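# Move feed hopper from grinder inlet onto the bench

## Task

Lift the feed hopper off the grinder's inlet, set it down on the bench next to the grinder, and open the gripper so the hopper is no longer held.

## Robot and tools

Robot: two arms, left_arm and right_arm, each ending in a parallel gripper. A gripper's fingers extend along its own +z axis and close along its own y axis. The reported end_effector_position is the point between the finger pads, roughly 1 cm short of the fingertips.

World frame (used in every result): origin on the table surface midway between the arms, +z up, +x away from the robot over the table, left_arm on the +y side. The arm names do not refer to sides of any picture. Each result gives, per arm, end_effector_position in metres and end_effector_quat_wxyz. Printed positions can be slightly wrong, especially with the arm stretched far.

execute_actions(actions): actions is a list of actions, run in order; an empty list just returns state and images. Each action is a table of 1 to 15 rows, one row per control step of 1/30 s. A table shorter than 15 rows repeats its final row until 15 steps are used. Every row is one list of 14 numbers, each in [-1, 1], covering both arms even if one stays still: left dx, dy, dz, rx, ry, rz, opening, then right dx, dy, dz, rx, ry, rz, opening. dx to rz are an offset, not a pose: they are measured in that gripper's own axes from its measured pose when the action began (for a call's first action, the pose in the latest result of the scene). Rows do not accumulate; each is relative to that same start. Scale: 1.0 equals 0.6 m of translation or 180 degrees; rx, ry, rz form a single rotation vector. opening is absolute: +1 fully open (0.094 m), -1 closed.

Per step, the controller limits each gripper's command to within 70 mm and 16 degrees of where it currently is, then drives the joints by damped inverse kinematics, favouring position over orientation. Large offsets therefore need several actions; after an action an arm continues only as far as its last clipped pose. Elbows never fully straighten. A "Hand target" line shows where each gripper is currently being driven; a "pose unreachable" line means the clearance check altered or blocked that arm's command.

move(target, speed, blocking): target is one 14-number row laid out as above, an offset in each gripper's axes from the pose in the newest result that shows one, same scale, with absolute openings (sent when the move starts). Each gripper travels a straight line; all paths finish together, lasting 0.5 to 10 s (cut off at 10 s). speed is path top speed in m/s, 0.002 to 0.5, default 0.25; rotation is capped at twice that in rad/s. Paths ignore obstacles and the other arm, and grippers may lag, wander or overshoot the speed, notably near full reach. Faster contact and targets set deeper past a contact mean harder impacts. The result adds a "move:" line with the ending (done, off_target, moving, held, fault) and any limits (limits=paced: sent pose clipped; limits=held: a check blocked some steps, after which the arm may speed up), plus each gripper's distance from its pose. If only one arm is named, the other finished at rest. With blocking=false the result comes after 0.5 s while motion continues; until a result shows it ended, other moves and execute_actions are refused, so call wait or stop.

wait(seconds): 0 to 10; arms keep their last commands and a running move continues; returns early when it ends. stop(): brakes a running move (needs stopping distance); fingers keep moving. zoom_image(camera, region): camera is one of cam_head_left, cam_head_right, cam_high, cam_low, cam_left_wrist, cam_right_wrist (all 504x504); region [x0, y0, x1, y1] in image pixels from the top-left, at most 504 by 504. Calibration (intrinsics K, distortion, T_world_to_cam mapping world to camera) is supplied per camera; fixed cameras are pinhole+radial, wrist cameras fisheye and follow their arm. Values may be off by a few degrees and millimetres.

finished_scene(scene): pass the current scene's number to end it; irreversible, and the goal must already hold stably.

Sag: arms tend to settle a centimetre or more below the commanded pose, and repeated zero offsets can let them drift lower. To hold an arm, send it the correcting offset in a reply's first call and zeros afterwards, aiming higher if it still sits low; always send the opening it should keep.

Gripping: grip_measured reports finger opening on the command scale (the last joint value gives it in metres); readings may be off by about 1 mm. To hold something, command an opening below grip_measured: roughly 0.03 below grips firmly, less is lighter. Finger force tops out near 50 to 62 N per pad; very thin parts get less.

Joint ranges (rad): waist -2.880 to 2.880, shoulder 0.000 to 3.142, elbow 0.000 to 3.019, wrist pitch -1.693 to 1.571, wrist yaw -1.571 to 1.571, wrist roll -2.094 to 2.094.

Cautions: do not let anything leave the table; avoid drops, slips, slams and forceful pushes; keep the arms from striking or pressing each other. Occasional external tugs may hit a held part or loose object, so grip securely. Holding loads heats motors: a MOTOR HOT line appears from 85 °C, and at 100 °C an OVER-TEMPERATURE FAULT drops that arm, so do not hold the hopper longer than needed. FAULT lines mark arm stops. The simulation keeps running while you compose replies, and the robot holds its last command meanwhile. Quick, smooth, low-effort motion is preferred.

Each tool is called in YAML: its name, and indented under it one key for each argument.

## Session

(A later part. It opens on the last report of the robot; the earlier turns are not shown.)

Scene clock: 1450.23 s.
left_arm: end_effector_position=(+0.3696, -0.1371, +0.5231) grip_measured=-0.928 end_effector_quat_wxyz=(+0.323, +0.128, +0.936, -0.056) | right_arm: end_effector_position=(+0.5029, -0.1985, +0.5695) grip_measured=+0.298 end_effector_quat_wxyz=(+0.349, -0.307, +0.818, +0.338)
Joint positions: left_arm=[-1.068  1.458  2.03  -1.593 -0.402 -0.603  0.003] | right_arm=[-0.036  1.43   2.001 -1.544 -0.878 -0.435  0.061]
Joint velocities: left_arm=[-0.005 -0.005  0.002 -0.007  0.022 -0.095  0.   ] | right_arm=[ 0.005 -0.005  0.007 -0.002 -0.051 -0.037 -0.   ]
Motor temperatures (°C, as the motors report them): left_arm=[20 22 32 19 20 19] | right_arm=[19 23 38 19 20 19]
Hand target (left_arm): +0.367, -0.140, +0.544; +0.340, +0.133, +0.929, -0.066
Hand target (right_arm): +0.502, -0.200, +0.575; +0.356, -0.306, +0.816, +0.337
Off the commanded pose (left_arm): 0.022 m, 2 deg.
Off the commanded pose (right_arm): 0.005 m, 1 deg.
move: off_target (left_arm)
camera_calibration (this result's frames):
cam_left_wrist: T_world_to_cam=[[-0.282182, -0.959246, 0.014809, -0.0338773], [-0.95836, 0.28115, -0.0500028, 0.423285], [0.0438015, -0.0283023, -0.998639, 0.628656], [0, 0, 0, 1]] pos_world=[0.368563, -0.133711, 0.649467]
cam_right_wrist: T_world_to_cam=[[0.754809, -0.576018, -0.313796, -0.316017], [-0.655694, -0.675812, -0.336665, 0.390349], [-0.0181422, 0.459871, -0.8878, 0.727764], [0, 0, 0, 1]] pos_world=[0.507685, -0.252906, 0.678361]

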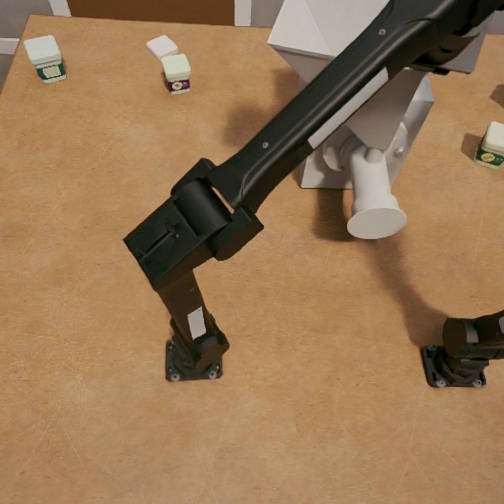

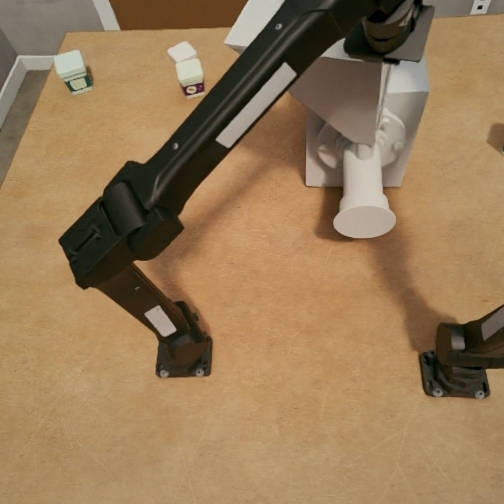

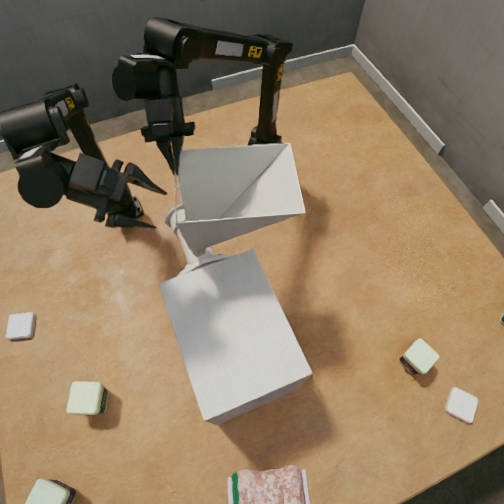

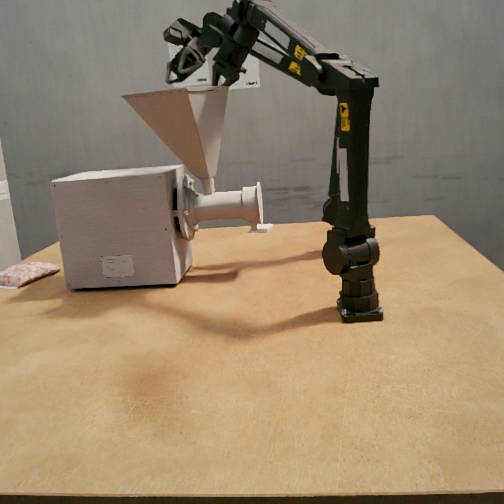

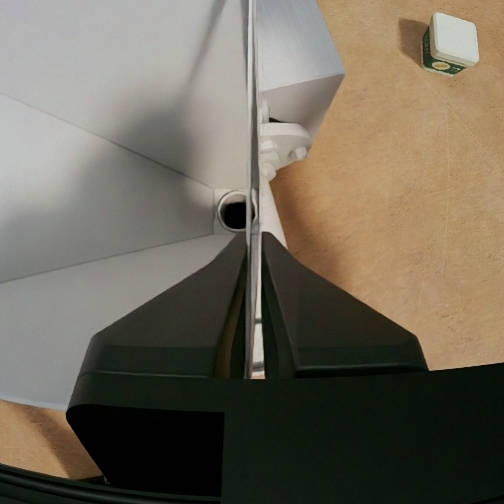

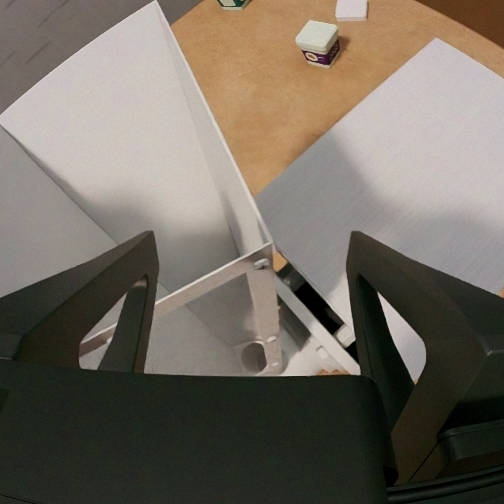

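move:
  target: [-0.025,-0.0227,-0.0177,-0.062,-0.014,-0.0785,-1,-0.006,0.003,-0.006,0,-0.005,0,0.3]
  speed: 0.06

Scene clock: 1471.43 s.
left_arm: end_effector_position=(+0.3686, -0.1480, +0.5228) grip_measured=-0.928 end_effector_quat_wxyz=(+0.351, -0.002, +0.936, -0.023) | right_arm: end_effector_position=(+0.5025, -0.1978, +0.5702) grip_measured=+0.298 end_effector_quat_wxyz=(+0.348, -0.306, +0.818, +0.342)
Joint positions: left_arm=[-1.138  1.542  2.118 -1.704 -0.586 -0.929  0.003] | right_arm=[-0.036  1.43   2.001 -1.544 -0.885 -0.43   0.061]
Joint velocities: left_arm=[ 0.005 -0.015  0.007 -0.022 -0.007 -0.022 -0.   ] | right_arm=[ 0.005  0.005  0.017  0.017  0.007  0.037 -0.   ]
Motor temperatures (°C, as the motors report them): left_arm=[20 23 32 19 21 19] | right_arm=[19 23 37 19 20 19]
Hand target (left_arm): +0.371, -0.150, +0.540; +0.367, -0.011, +0.929, -0.034
Hand target (right_arm): +0.502, -0.199, +0.575; +0.355, -0.304, +0.816, +0.341
Off the commanded pose (left_arm): 0.019 m, 3 deg.
Off the commanded pose (right_arm): 0.005 m, 1 deg.
joint sent to its limit (left arm) — the command would take joint 4 (wrist pitch) past its lower limit, so that joint was sent only as far as its limit.
move: off_target (left_arm)
camera_calibration (this result's frames):
cam_left_wrist: T_world_to_cam=[[-0.0177647, -0.999131, 0.0376953, -0.159867], [-0.994975, 0.01395, -0.0991509, 0.424979], [0.0985389, -0.0392673, -0.994358, 0.604025], [0, 0, 0, 1]] pos_world=[0.360484, -0.141939, 0.64878]
cam_right_wrist: T_world_to_cam=[[0.754415, -0.572852, -0.320466, -0.310393], [-0.656035, -0.674259, -0.339105, 0.392624], [-0.0218198, 0.466063, -0.884482, 0.729239], [0, 0, 0, 1]] pos_world=[0.507652, -0.252951, 0.67867]

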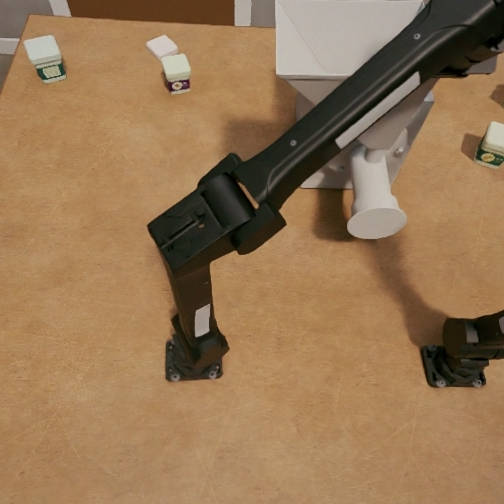

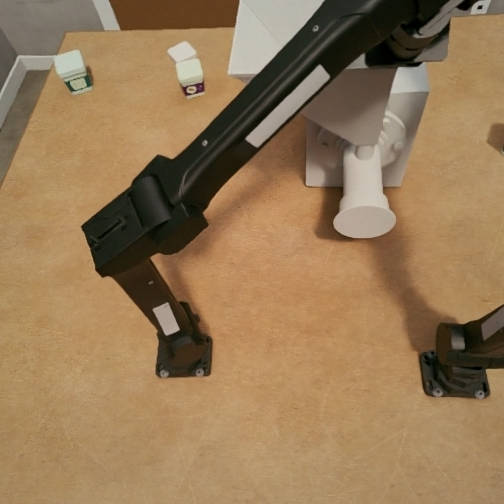

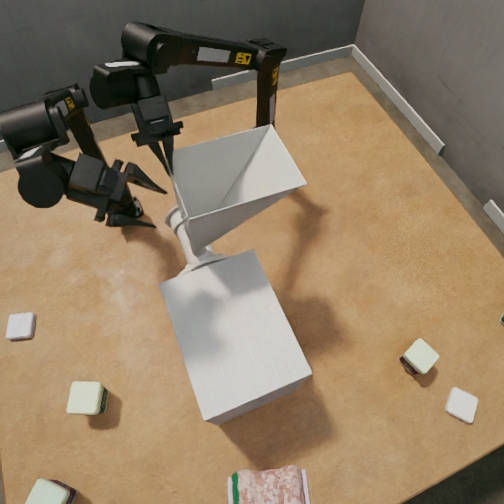

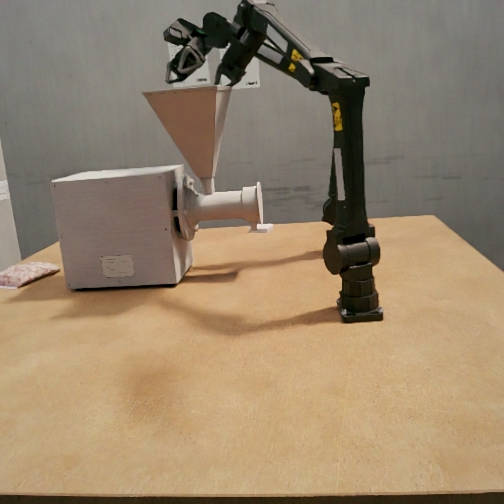

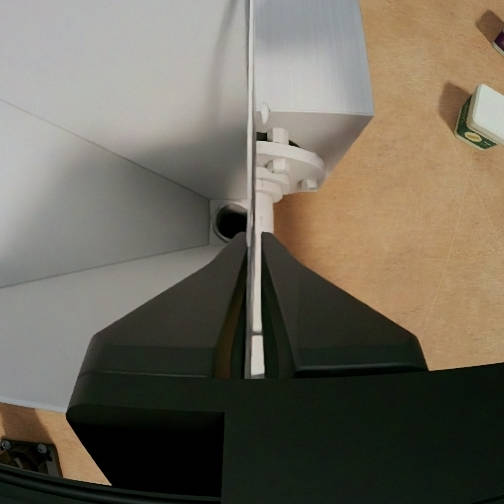

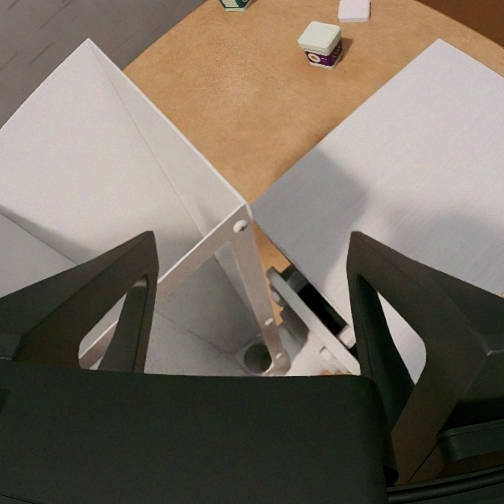

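zoom_image:
  camera: "cam_low"
  region: [170, 150, 250, 220]

zoom_image:
  camera: "cam_right_wrist"
  region: [200, 280, 340, 380]

Region (170, 150, 250, 220) of cam_low's 504x504 image, scaled by 6.300, with more detail than that image has; it fills the top 441 rows of this view, and the rest is white.

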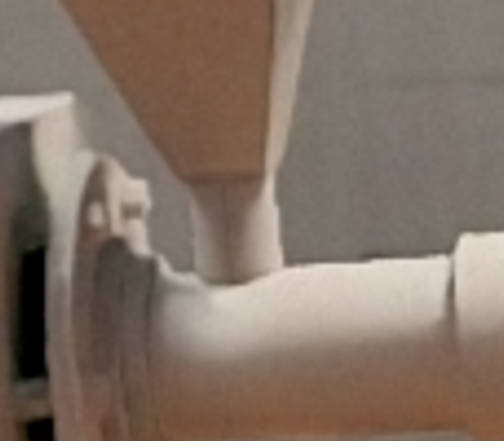

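Region (200, 280, 340, 380) of cam_right_wrist's 504x504 image, scaled by 3.600, with more detail than that image has; it fills the top 360 rows of this view, and the rest is white.

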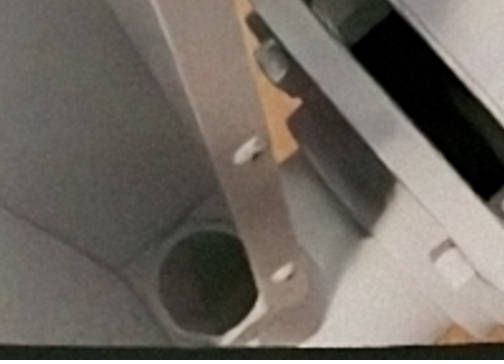

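move:
  target: [-0.02,-0.010,-0.018,-0.03,-0.02,-0.04,-1,-0.006,0.003,-0.006,0,-0.005,0,0.3]
  speed: 0.04

Scene clock: 1528.57 s.
left_arm: end_effector_position=(+0.3650, -0.1543, +0.5237) grip_measured=-0.928 end_effector_quat_wxyz=(+0.371, -0.031, +0.928, -0.022) | right_arm: end_effector_position=(+0.5020, -0.1971, +0.5709) grip_measured=+0.298 end_effector_quat_wxyz=(+0.348, -0.304, +0.817, +0.345)
Joint positions: left_arm=[-1.168  1.552  2.118 -1.705 -0.648 -1.011  0.003] | right_arm=[-0.036  1.43   2.001 -1.544 -0.891 -0.425  0.061]
Joint velocities: left_arm=[ 0.005 -0.015 -0.007 -0.022 -0.007 -0.066 -0.   ] | right_arm=[-0.005  0.015 -0.017 -0.002 -0.022 -0.007  0.001]
Motor temperatures (°C, as the motors report them): left_arm=[20 23 32 19 23 19] | right_arm=[19 23 37 19 20 19]
Hand target (left_arm): +0.370, -0.153, +0.539; +0.396, -0.066, +0.915, -0.030
Hand target (right_arm): +0.502, -0.199, +0.576; +0.355, -0.303, +0.815, +0.344
Off the commanded pose (left_arm): 0.016 m, 6 deg.
Off the commanded pose (right_arm): 0.005 m, 1 deg.
joint sent to its limit (left arm) — the command would take joint 4 (wrist pitch) past its lower limit, so that joint was sent only as far as its limit.
move: off_target (left_arm)
camera_calibration (this result's frames):
cam_left_wrist: T_world_to_cam=[[0.0363005, -0.997745, 0.0564549, -0.195613], [-0.989157, -0.0439176, -0.140142, 0.431971], [0.142305, -0.0507555, -0.988521, 0.584261], [0, 0, 0, 1]] pos_world=[0.351244, -0.146547, 0.649135]
cam_right_wrist: T_world_to_cam=[[0.753876, -0.569896, -0.326941, -0.304904], [-0.656525, -0.672673, -0.3413, 0.394813], [-0.0254187, 0.471943, -0.881263, 0.730642], [0, 0, 0, 1]] pos_world=[0.507636, -0.253005, 0.678952]

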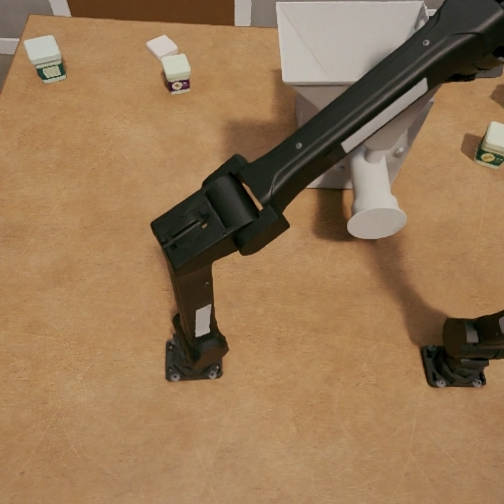

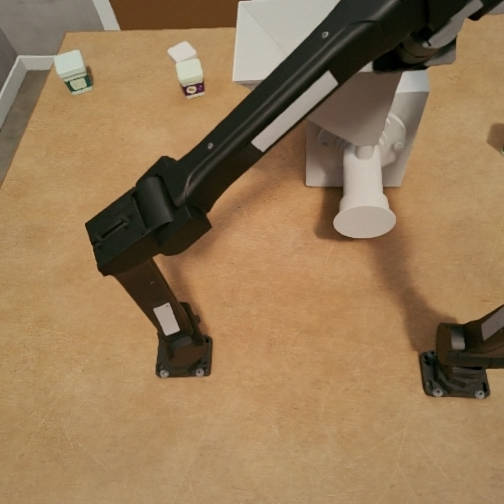

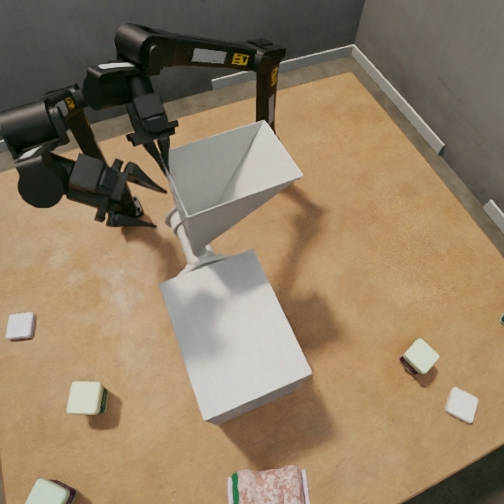

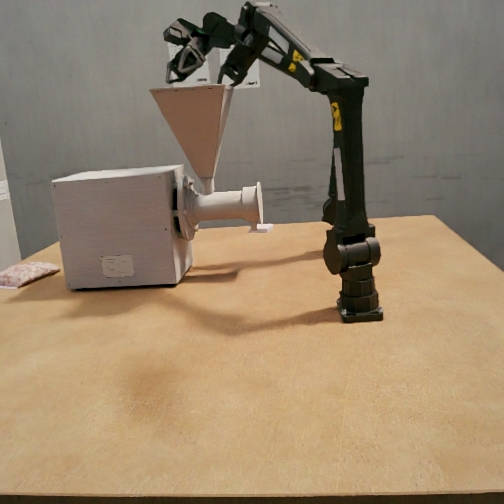

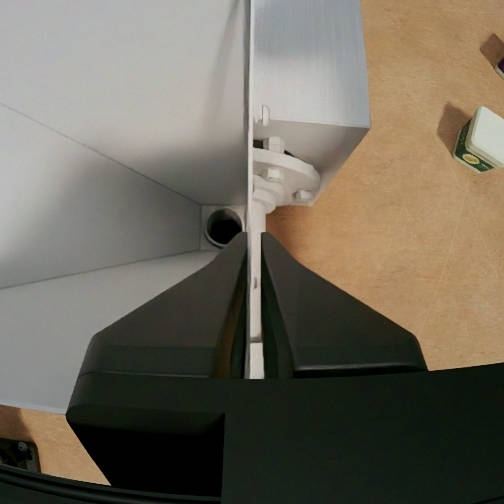

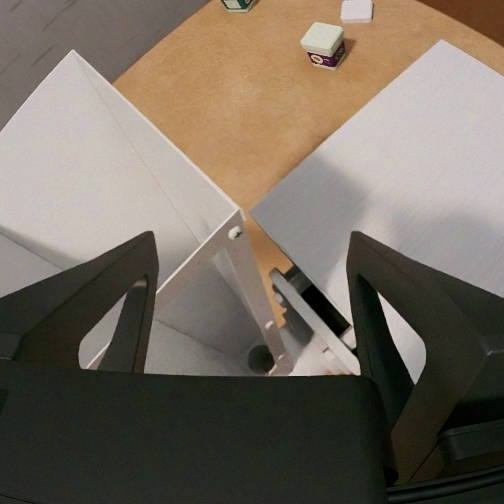

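move:
  target: [-0.013,-0.001,-0.0145,0,-0.02,0,-1,0.482,0.0612,-0.0427,0.3042,-0.1223,0.034,0.3]
  speed: 0.2

Scene clock: 1592.90 s.
left_arm: end_effector_position=(+0.3647, -0.1542, +0.5228) grip_measured=-0.928 end_effector_quat_wxyz=(+0.374, -0.024, +0.927, -0.015) | right_arm: end_effector_position=(+0.3008, -0.2695, +0.3668) grip_measured=+0.298 end_effector_quat_wxyz=(+0.567, -0.010, +0.824, -0.013)
Joint positions: left_arm=[-1.171  1.551  2.113 -1.705 -0.657 -0.997  0.003] | right_arm=[ 0.521  0.355  0.71  -0.781  0.522  0.186  0.061]
Joint velocities: left_arm=[ 0.005 -0.024  0.007  0.017 -0.007  0.007 -0.001] | right_arm=[-0.005 -0.005 -0.022 -0.012 -0.007  0.007  0.001]
Motor temperatures (°C, as the motors report them): left_arm=[20 23 31 19 32 19] | right_arm=[19 23 36 19 20 19]
Hand target (left_arm): +0.365, -0.154, +0.535; +0.399, -0.032, +0.916, -0.021
Hand target (right_arm): +0.301, -0.268, +0.370; +0.572, -0.006, +0.821, -0.007
Off the commanded pose (left_arm): 0.013 m, 3 deg.
Off the commanded pose (right_arm): 0.005 m, 2 deg.
move: off_target (left_arm)
camera_calibration (this result's frames):
cam_left_wrist: T_world_to_cam=[[0.0270435, -0.998869, 0.0391141, -0.183211], [-0.988672, -0.0325052, -0.146529, 0.436501], [0.147635, -0.0347083, -0.988433, 0.583847], [0, 0, 0, 1]] pos_world=[0.350315, -0.148551, 0.64822]
cam_right_wrist: T_world_to_cam=[[0.0109745, -0.9979, 0.0638412, -0.296415], [-0.832341, -0.0444987, -0.552475, 0.444046], [0.554156, -0.0470745, -0.831081, 0.247173], [0, 0, 0, 1]] pos_world=[0.235878, -0.264398, 0.469669]

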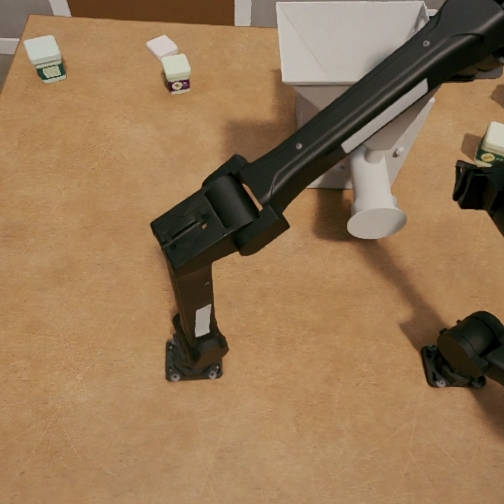

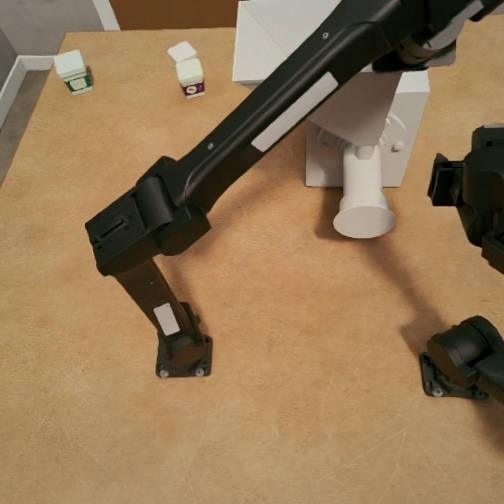

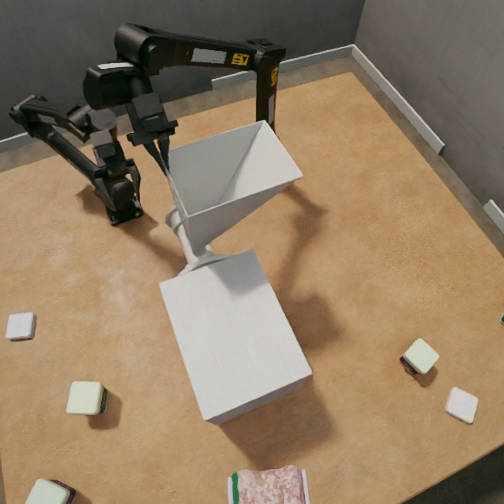

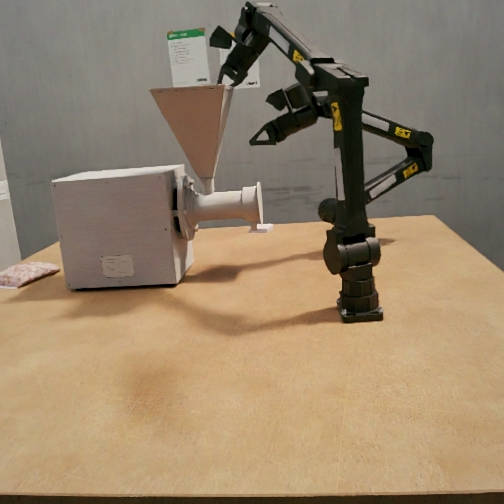

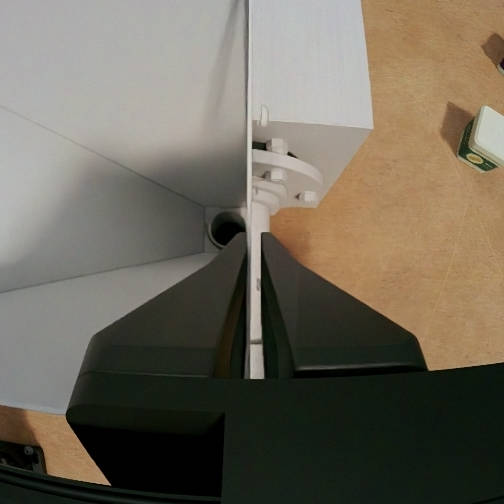

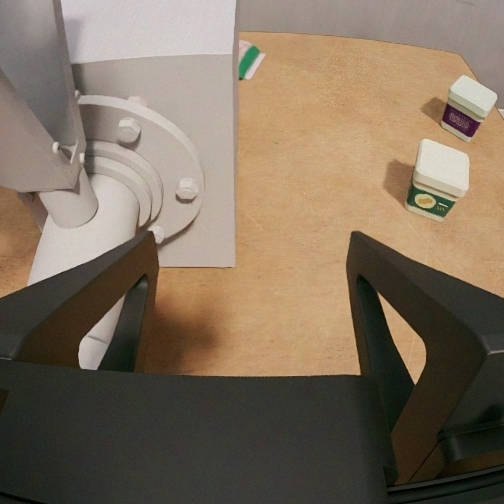

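zoom_image:
  camera: "cam_low"
  region: [160, 20, 270, 100]

zoom_image:
  camera: "cam_right_wrist"
  region: [20, 60, 220, 260]

Region (160, 20, 270, 100) of cam_low's 504x504 image, scaled by 4.582, with more detail than that image has; it fills the top 367 rows of this view, and the rest is white.

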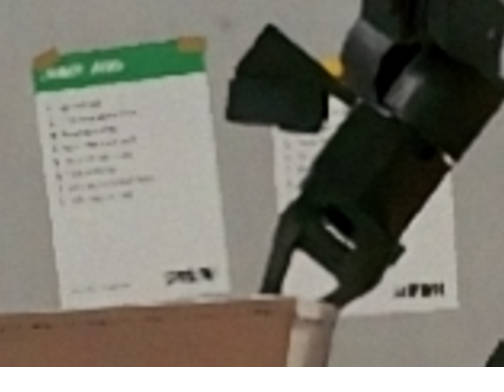

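Region (20, 60, 220, 260) of cam_right_wrist's 504x504 image, scaled by 2.520, with more detail than that image has.

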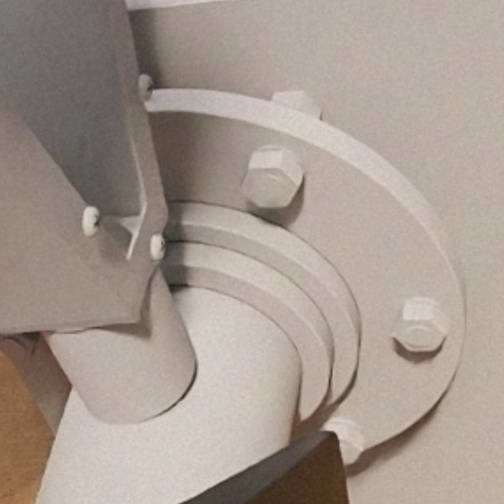

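move:
  target: [-0.013,-0.001,-0.0145,0,-0.015,0,-1,0.0726,0.2174,0.0893,0,0,0,0.3]
  speed: 0.12

Scene clock: 1619.37 s.
left_arm: end_effector_position=(+0.3646, -0.1541, +0.5228) grip_measured=-0.928 end_effector_quat_wxyz=(+0.373, -0.023, +0.927, -0.015) | right_arm: end_effector_position=(+0.3373, -0.1432, +0.3001) grip_measured=+0.298 end_effector_quat_wxyz=(+0.563, -0.018, +0.826, -0.026)
Joint positions: left_arm=[-1.17   1.551  2.113 -1.705 -0.656 -0.994  0.003] | right_arm=[ 0.918  0.751  0.664 -0.521  0.879  0.424  0.061]
Joint velocities: left_arm=[-0.005 -0.005 -0.012 -0.022 -0.037  0.022  0.001] | right_arm=[ 0.005  0.015 -0.012 -0.007  0.022  0.007 -0.001]
Motor temperatures (°C, as the motors report them): left_arm=[20 23 30 19 33 19] | right_arm=[19 22 37 19 20 19]
Hand target (left_arm): +0.364, -0.154, +0.534; +0.395, -0.024, +0.918, -0.016
Hand target (right_arm): +0.337, -0.140, +0.305; +0.568, -0.012, +0.823, -0.016
Off the commanded pose (left_arm): 0.012 m, 3 deg.
Off the commanded pose (right_arm): 0.004 m, 2 deg.
move: off_target (left_arm)
camera_calibration (this result's frames):
cam_left_wrist: T_world_to_cam=[[0.0249094, -0.998959, 0.0382143, -0.181876], [-0.98889, -0.0302258, -0.14554, 0.43635], [0.146544, -0.0341644, -0.988614, 0.584472], [0, 0, 0, 1]] pos_world=[0.350382, -0.148529, 0.648274]
cam_right_wrist: T_world_to_cam=[[0.00962174, -0.995556, 0.0936821, -0.174684], [-0.837164, -0.0592564, -0.543733, 0.440058], [0.546868, -0.0731956, -0.834013, 0.177105], [0, 0, 0, 1]] pos_world=[0.273229, -0.134868, 0.403347]

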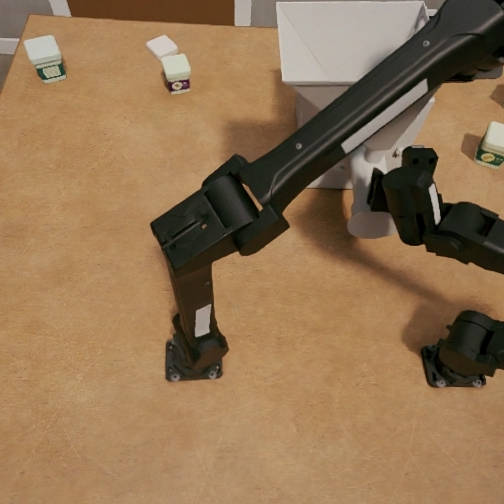

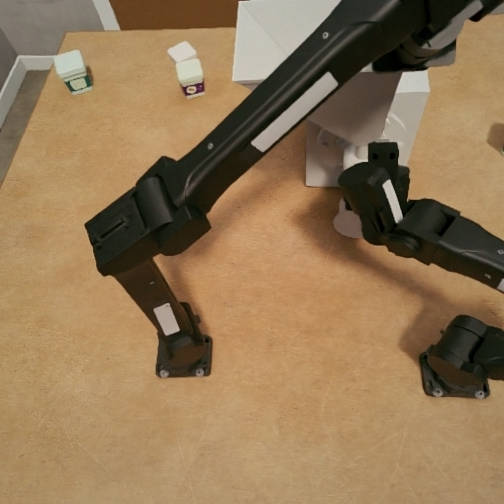

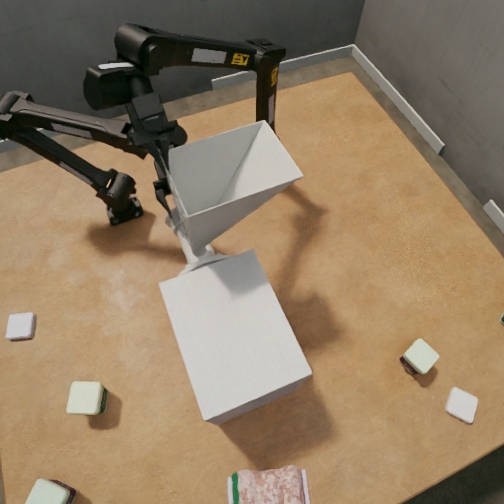

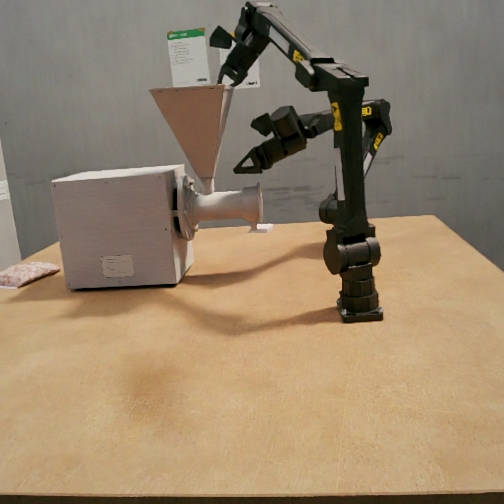

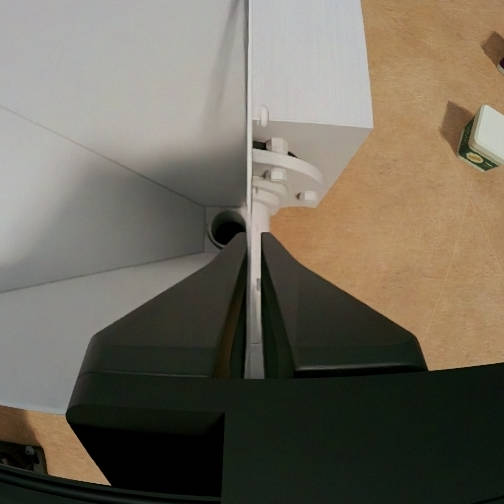

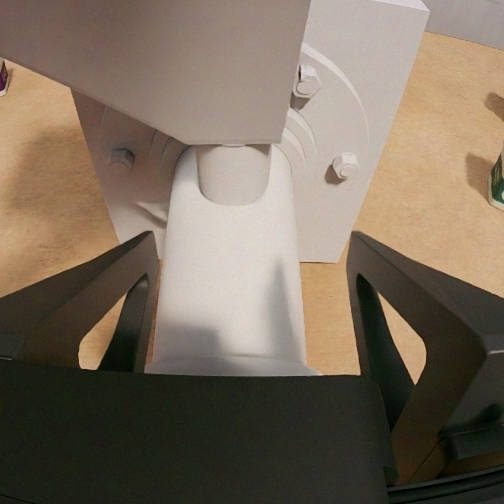

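move:
  target: [-0.013,-0.001,-0.0145,0,-0.015,0,-1,-0.0045,0.0103,0.1,0,0,0,0.3]
  speed: 0.06

Scene clock: 1636.30 s.
left_arm: end_effector_position=(+0.3647, -0.1541, +0.5226) grip_measured=-0.928 end_effector_quat_wxyz=(+0.373, -0.022, +0.928, -0.015) | right_arm: end_effector_position=(+0.3912, -0.1377, +0.2784) grip_measured=+0.298 end_effector_quat_wxyz=(+0.559, -0.019, +0.828, -0.025)
Joint positions: left_arm=[-1.17   1.551  2.113 -1.705 -0.655 -0.993  0.003] | right_arm=[ 0.765  0.889  0.659 -0.301  0.743  0.312  0.061]
Joint velocities: left_arm=[-0.005 -0.005  0.007 -0.012 -0.022 -0.022  0.001] | right_arm=[ 0.005 -0.015  0.022 -0.002 -0.007  0.007 -0.   ]
Motor temperatures (°C, as the motors report them): left_arm=[20 23 30 19 33 19] | right_arm=[19 22 37 19 20 19]
Hand target (left_arm): +0.364, -0.154, +0.534; +0.394, -0.023, +0.919, -0.015
Hand target (right_arm): +0.395, -0.139, +0.280; +0.562, -0.018, +0.826, -0.025
Off the commanded pose (left_arm): 0.012 m, 3 deg.
Off the commanded pose (right_arm): 0.004 m, 1 deg.
move: off_target (left_arm)
camera_calibration (this result's frames):
cam_left_wrist: T_world_to_cam=[[0.0244541, -0.998992, 0.0376477, -0.181372], [-0.989019, -0.0296662, -0.144783, 0.436128], [0.145754, -0.0336937, -0.988747, 0.584666], [0, 0, 0, 1]] pos_world=[0.350557, -0.148551, 0.648059]
cam_right_wrist: T_world_to_cam=[[0.0133734, -0.99569, 0.0917792, -0.16862], [-0.841897, -0.0607337, -0.536209, 0.473228], [0.539472, -0.0700977, -0.839081, 0.134665], [0, 0, 0, 1]] pos_world=[0.328016, -0.129713, 0.38222]

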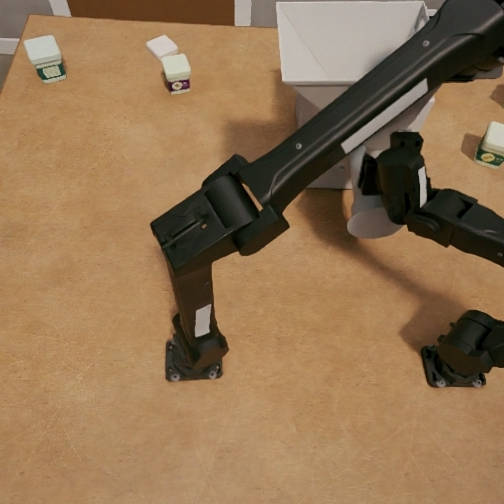

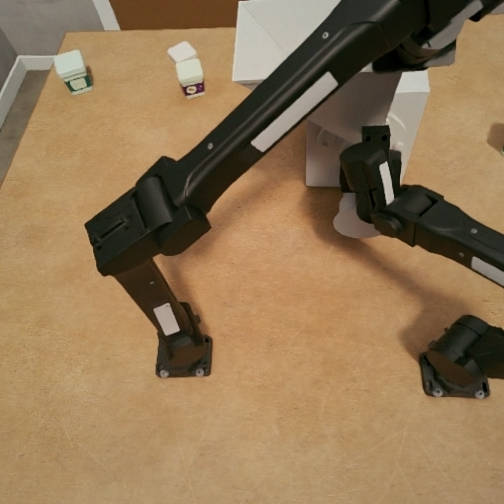

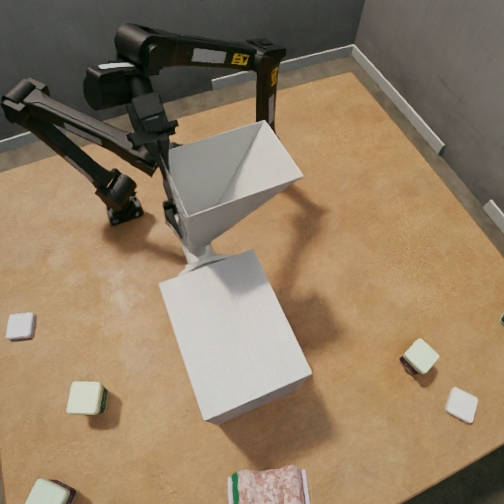

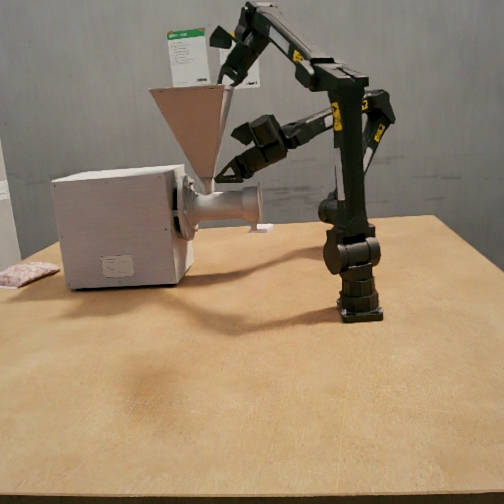

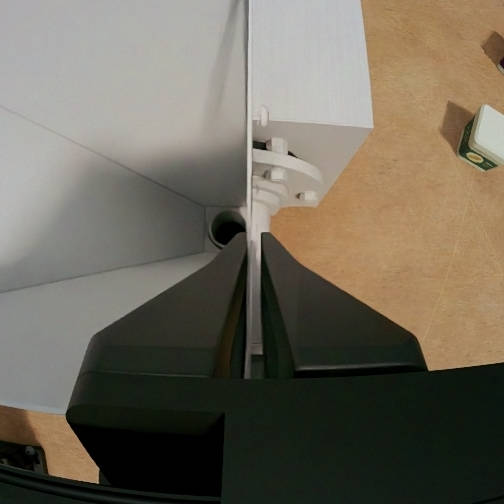

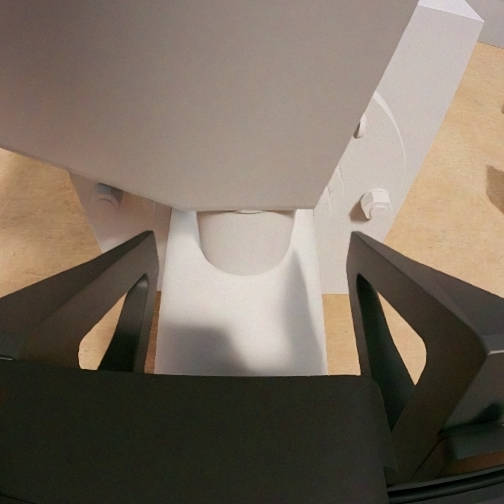

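move:
  target: [-0.013,-0.001,-0.0145,0,-0.015,0,-1,0.0055,0.007,0.0683,0,0,0,0.3]
  speed: 0.04

zoom_image:
  camera: "cam_low"
  region: [160, 130, 300, 230]

Scene clock: 1652.83 s.
left_arm: end_effector_position=(+0.3648, -0.1538, +0.5228) grip_measured=-0.928 end_effector_quat_wxyz=(+0.373, -0.021, +0.928, -0.015) | right_arm: end_effector_position=(+0.4199, -0.1323, +0.2612) grip_measured=+0.298 end_effector_quat_wxyz=(+0.559, -0.019, +0.829, -0.018)
Joint positions: left_arm=[-1.17   1.551  2.113 -1.705 -0.655 -0.99   0.003] | right_arm=[ 0.703  0.981  0.656 -0.176  0.678  0.277  0.061]
Joint velocities: left_arm=[ 0.005 -0.015 -0.007 -0.017  0.037 -0.037 -0.001] | right_arm=[ 0.005 -0.005 -0.012 -0.027  0.051 -0.007  0.   ]
Motor temperatures (°C, as the motors report them): left_arm=[20 23 30 19 33 19] | right_arm=[19 22 38 19 19 19]
Hand target (left_arm): +0.364, -0.154, +0.534; +0.394, -0.023, +0.919, -0.016
Hand target (right_arm): +0.428, -0.135, +0.260; +0.559, -0.019, +0.829, -0.024
Off the commanded pose (left_arm): 0.012 m, 3 deg.
Off the commanded pose (right_arm): 0.008 m, 1 deg.
move: off_target (left_arm)
camera_calibration (this result's frames):
cam_left_wrist: T_world_to_cam=[[0.0226274, -0.9991, 0.0358805, -0.179552], [-0.98904, -0.0276085, -0.145043, 0.436701], [0.145903, -0.0322053, -0.988775, 0.585029], [0, 0, 0, 1]] pos_world=[0.35062, -0.148493, 0.648245]
cam_right_wrist: T_world_to_cam=[[0.021127, -0.996559, 0.0801432, -0.162456], [-0.841782, -0.0609799, -0.536362, 0.488448], [0.539404, -0.0561313, -0.840174, 0.107277], [0, 0, 0, 1]] pos_world=[0.356733, -0.126089, 0.365136]

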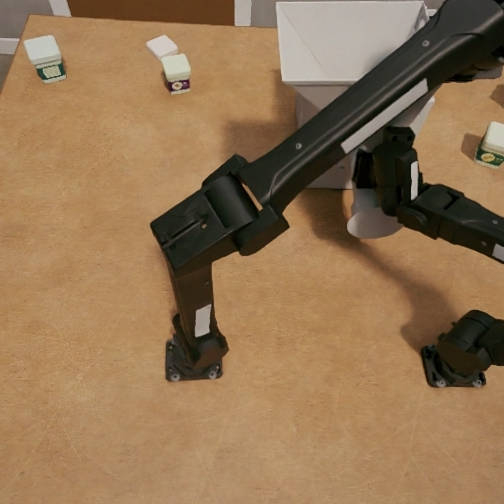

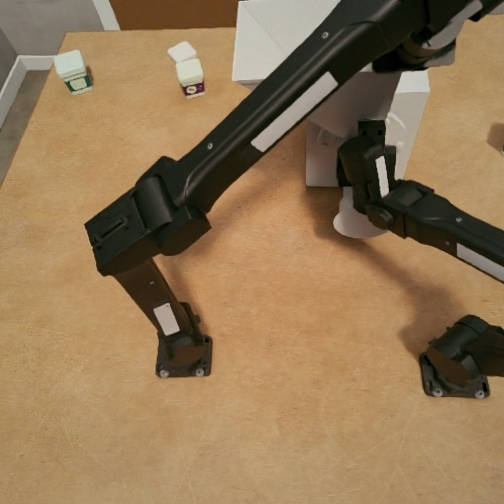

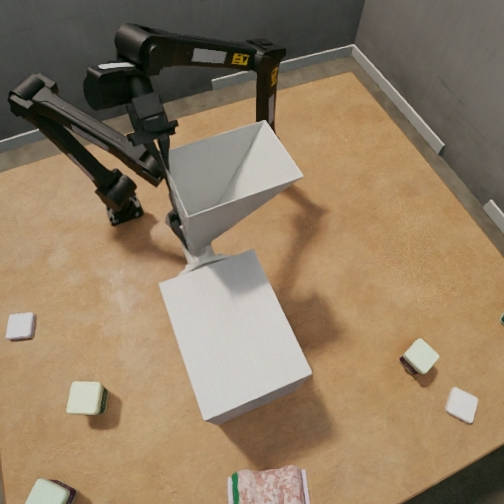

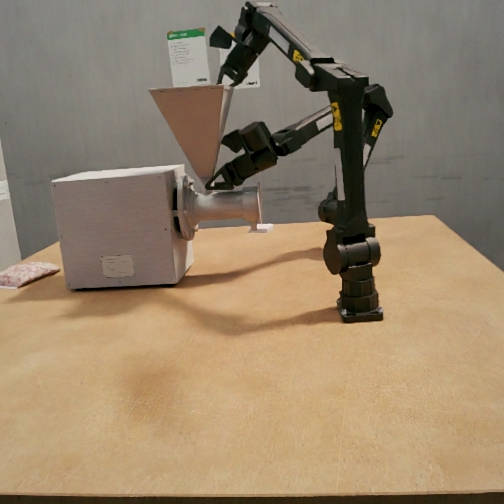

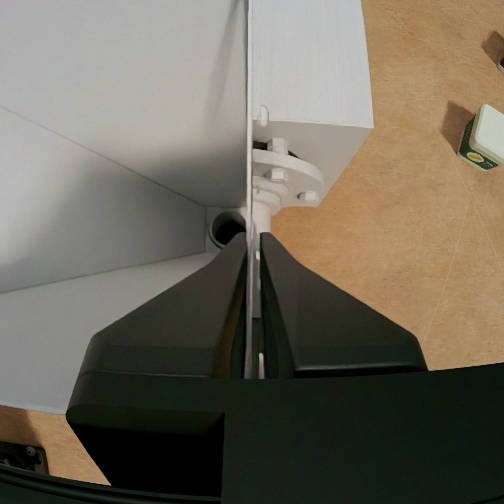

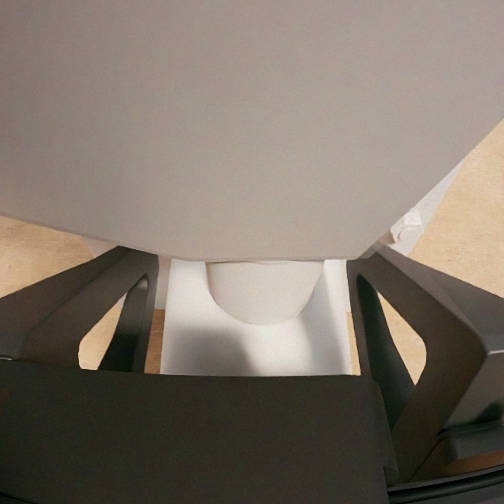

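Region (160, 130, 300, 230) of cam_low's 504x504 image, scaled by 3.600, with more detail than that image has; it fills the top 360 rows of this view, and the rest is white.

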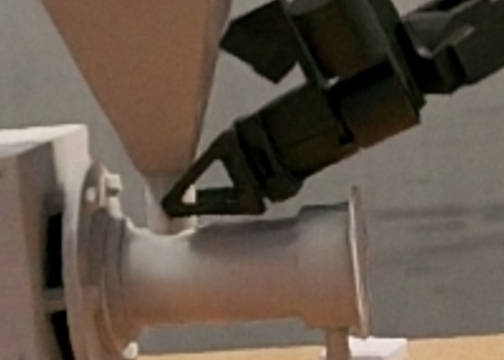

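execute_actions:
  actions: []

Scene clock: 1675.87 s.
left_arm: end_effector_position=(+0.3648, -0.1538, +0.5228) grip_measured=-0.928 end_effector_quat_wxyz=(+0.373, -0.021, +0.928, -0.015) | right_arm: end_effector_position=(+0.4199, -0.1323, +0.2612) grip_measured=+0.298 end_effector_quat_wxyz=(+0.559, -0.019, +0.829, -0.018)
Joint positions: left_arm=[-1.17   1.551  2.113 -1.705 -0.655 -0.99   0.003] | right_arm=[ 0.703  0.981  0.656 -0.176  0.678  0.277  0.061]
Joint velocities: left_arm=[-0.005 -0.005 -0.022 -0.007 -0.022 -0.051 -0.001] | right_arm=[-0.005 -0.005  0.002 -0.007  0.007 -0.007 -0.001]
Motor temperatures (°C, as the motors report them): left_arm=[20 23 30 19 33 19] | right_arm=[19 22 38 19 19 19]
Hand target (left_arm): +0.364, -0.154, +0.534; +0.394, -0.023, +0.919, -0.016
Hand target (right_arm): +0.428, -0.135, +0.260; +0.559, -0.019, +0.829, -0.024
Off the commanded pose (left_arm): 0.012 m, 3 deg.
Off the commanded pose (right_arm): 0.008 m, 1 deg.
camera_calibration (this result's frames):
cam_left_wrist: T_world_to_cam=[[0.0226274, -0.9991, 0.0358805, -0.179552], [-0.98904, -0.0276085, -0.145043, 0.436701], [0.145903, -0.0322053, -0.988775, 0.585029], [0, 0, 0, 1]] pos_world=[0.35062, -0.148493, 0.648245]
cam_right_wrist: T_world_to_cam=[[0.021127, -0.996559, 0.0801432, -0.162456], [-0.841782, -0.0609799, -0.536362, 0.488448], [0.539404, -0.0561313, -0.840174, 0.107277], [0, 0, 0, 1]] pos_world=[0.356733, -0.126089, 0.365136]

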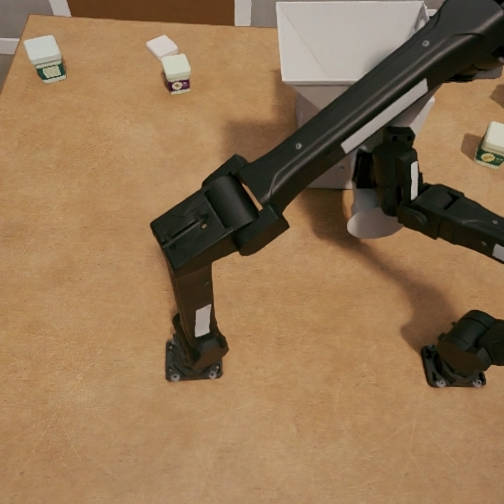

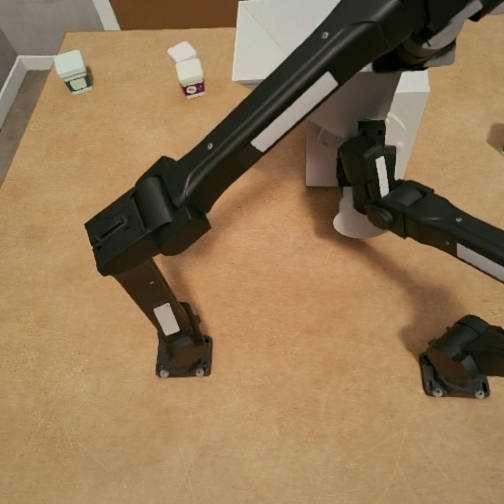

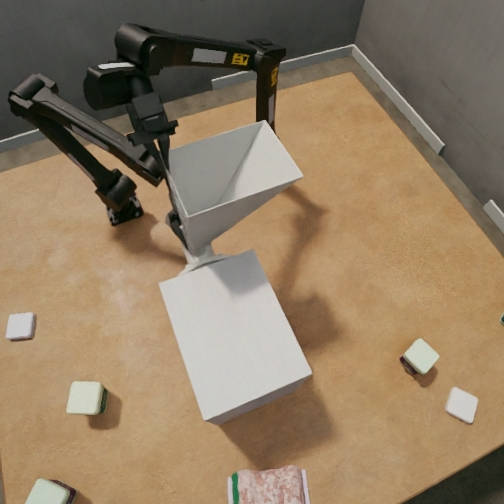

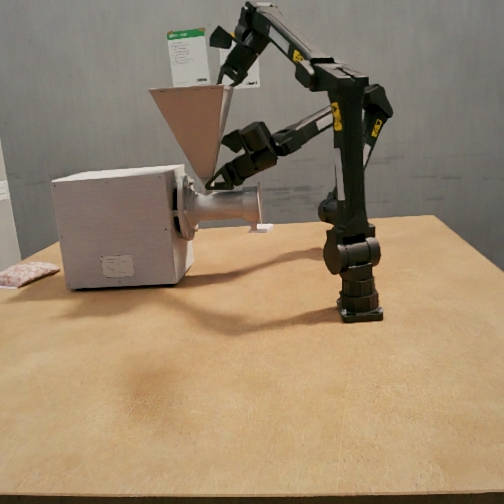

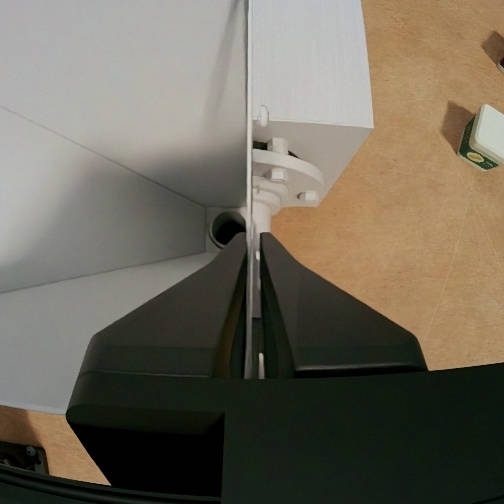

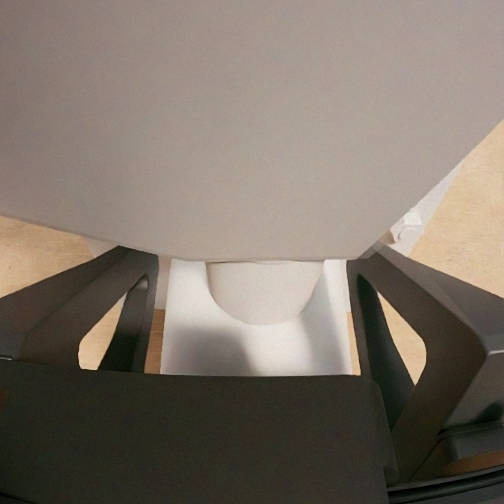

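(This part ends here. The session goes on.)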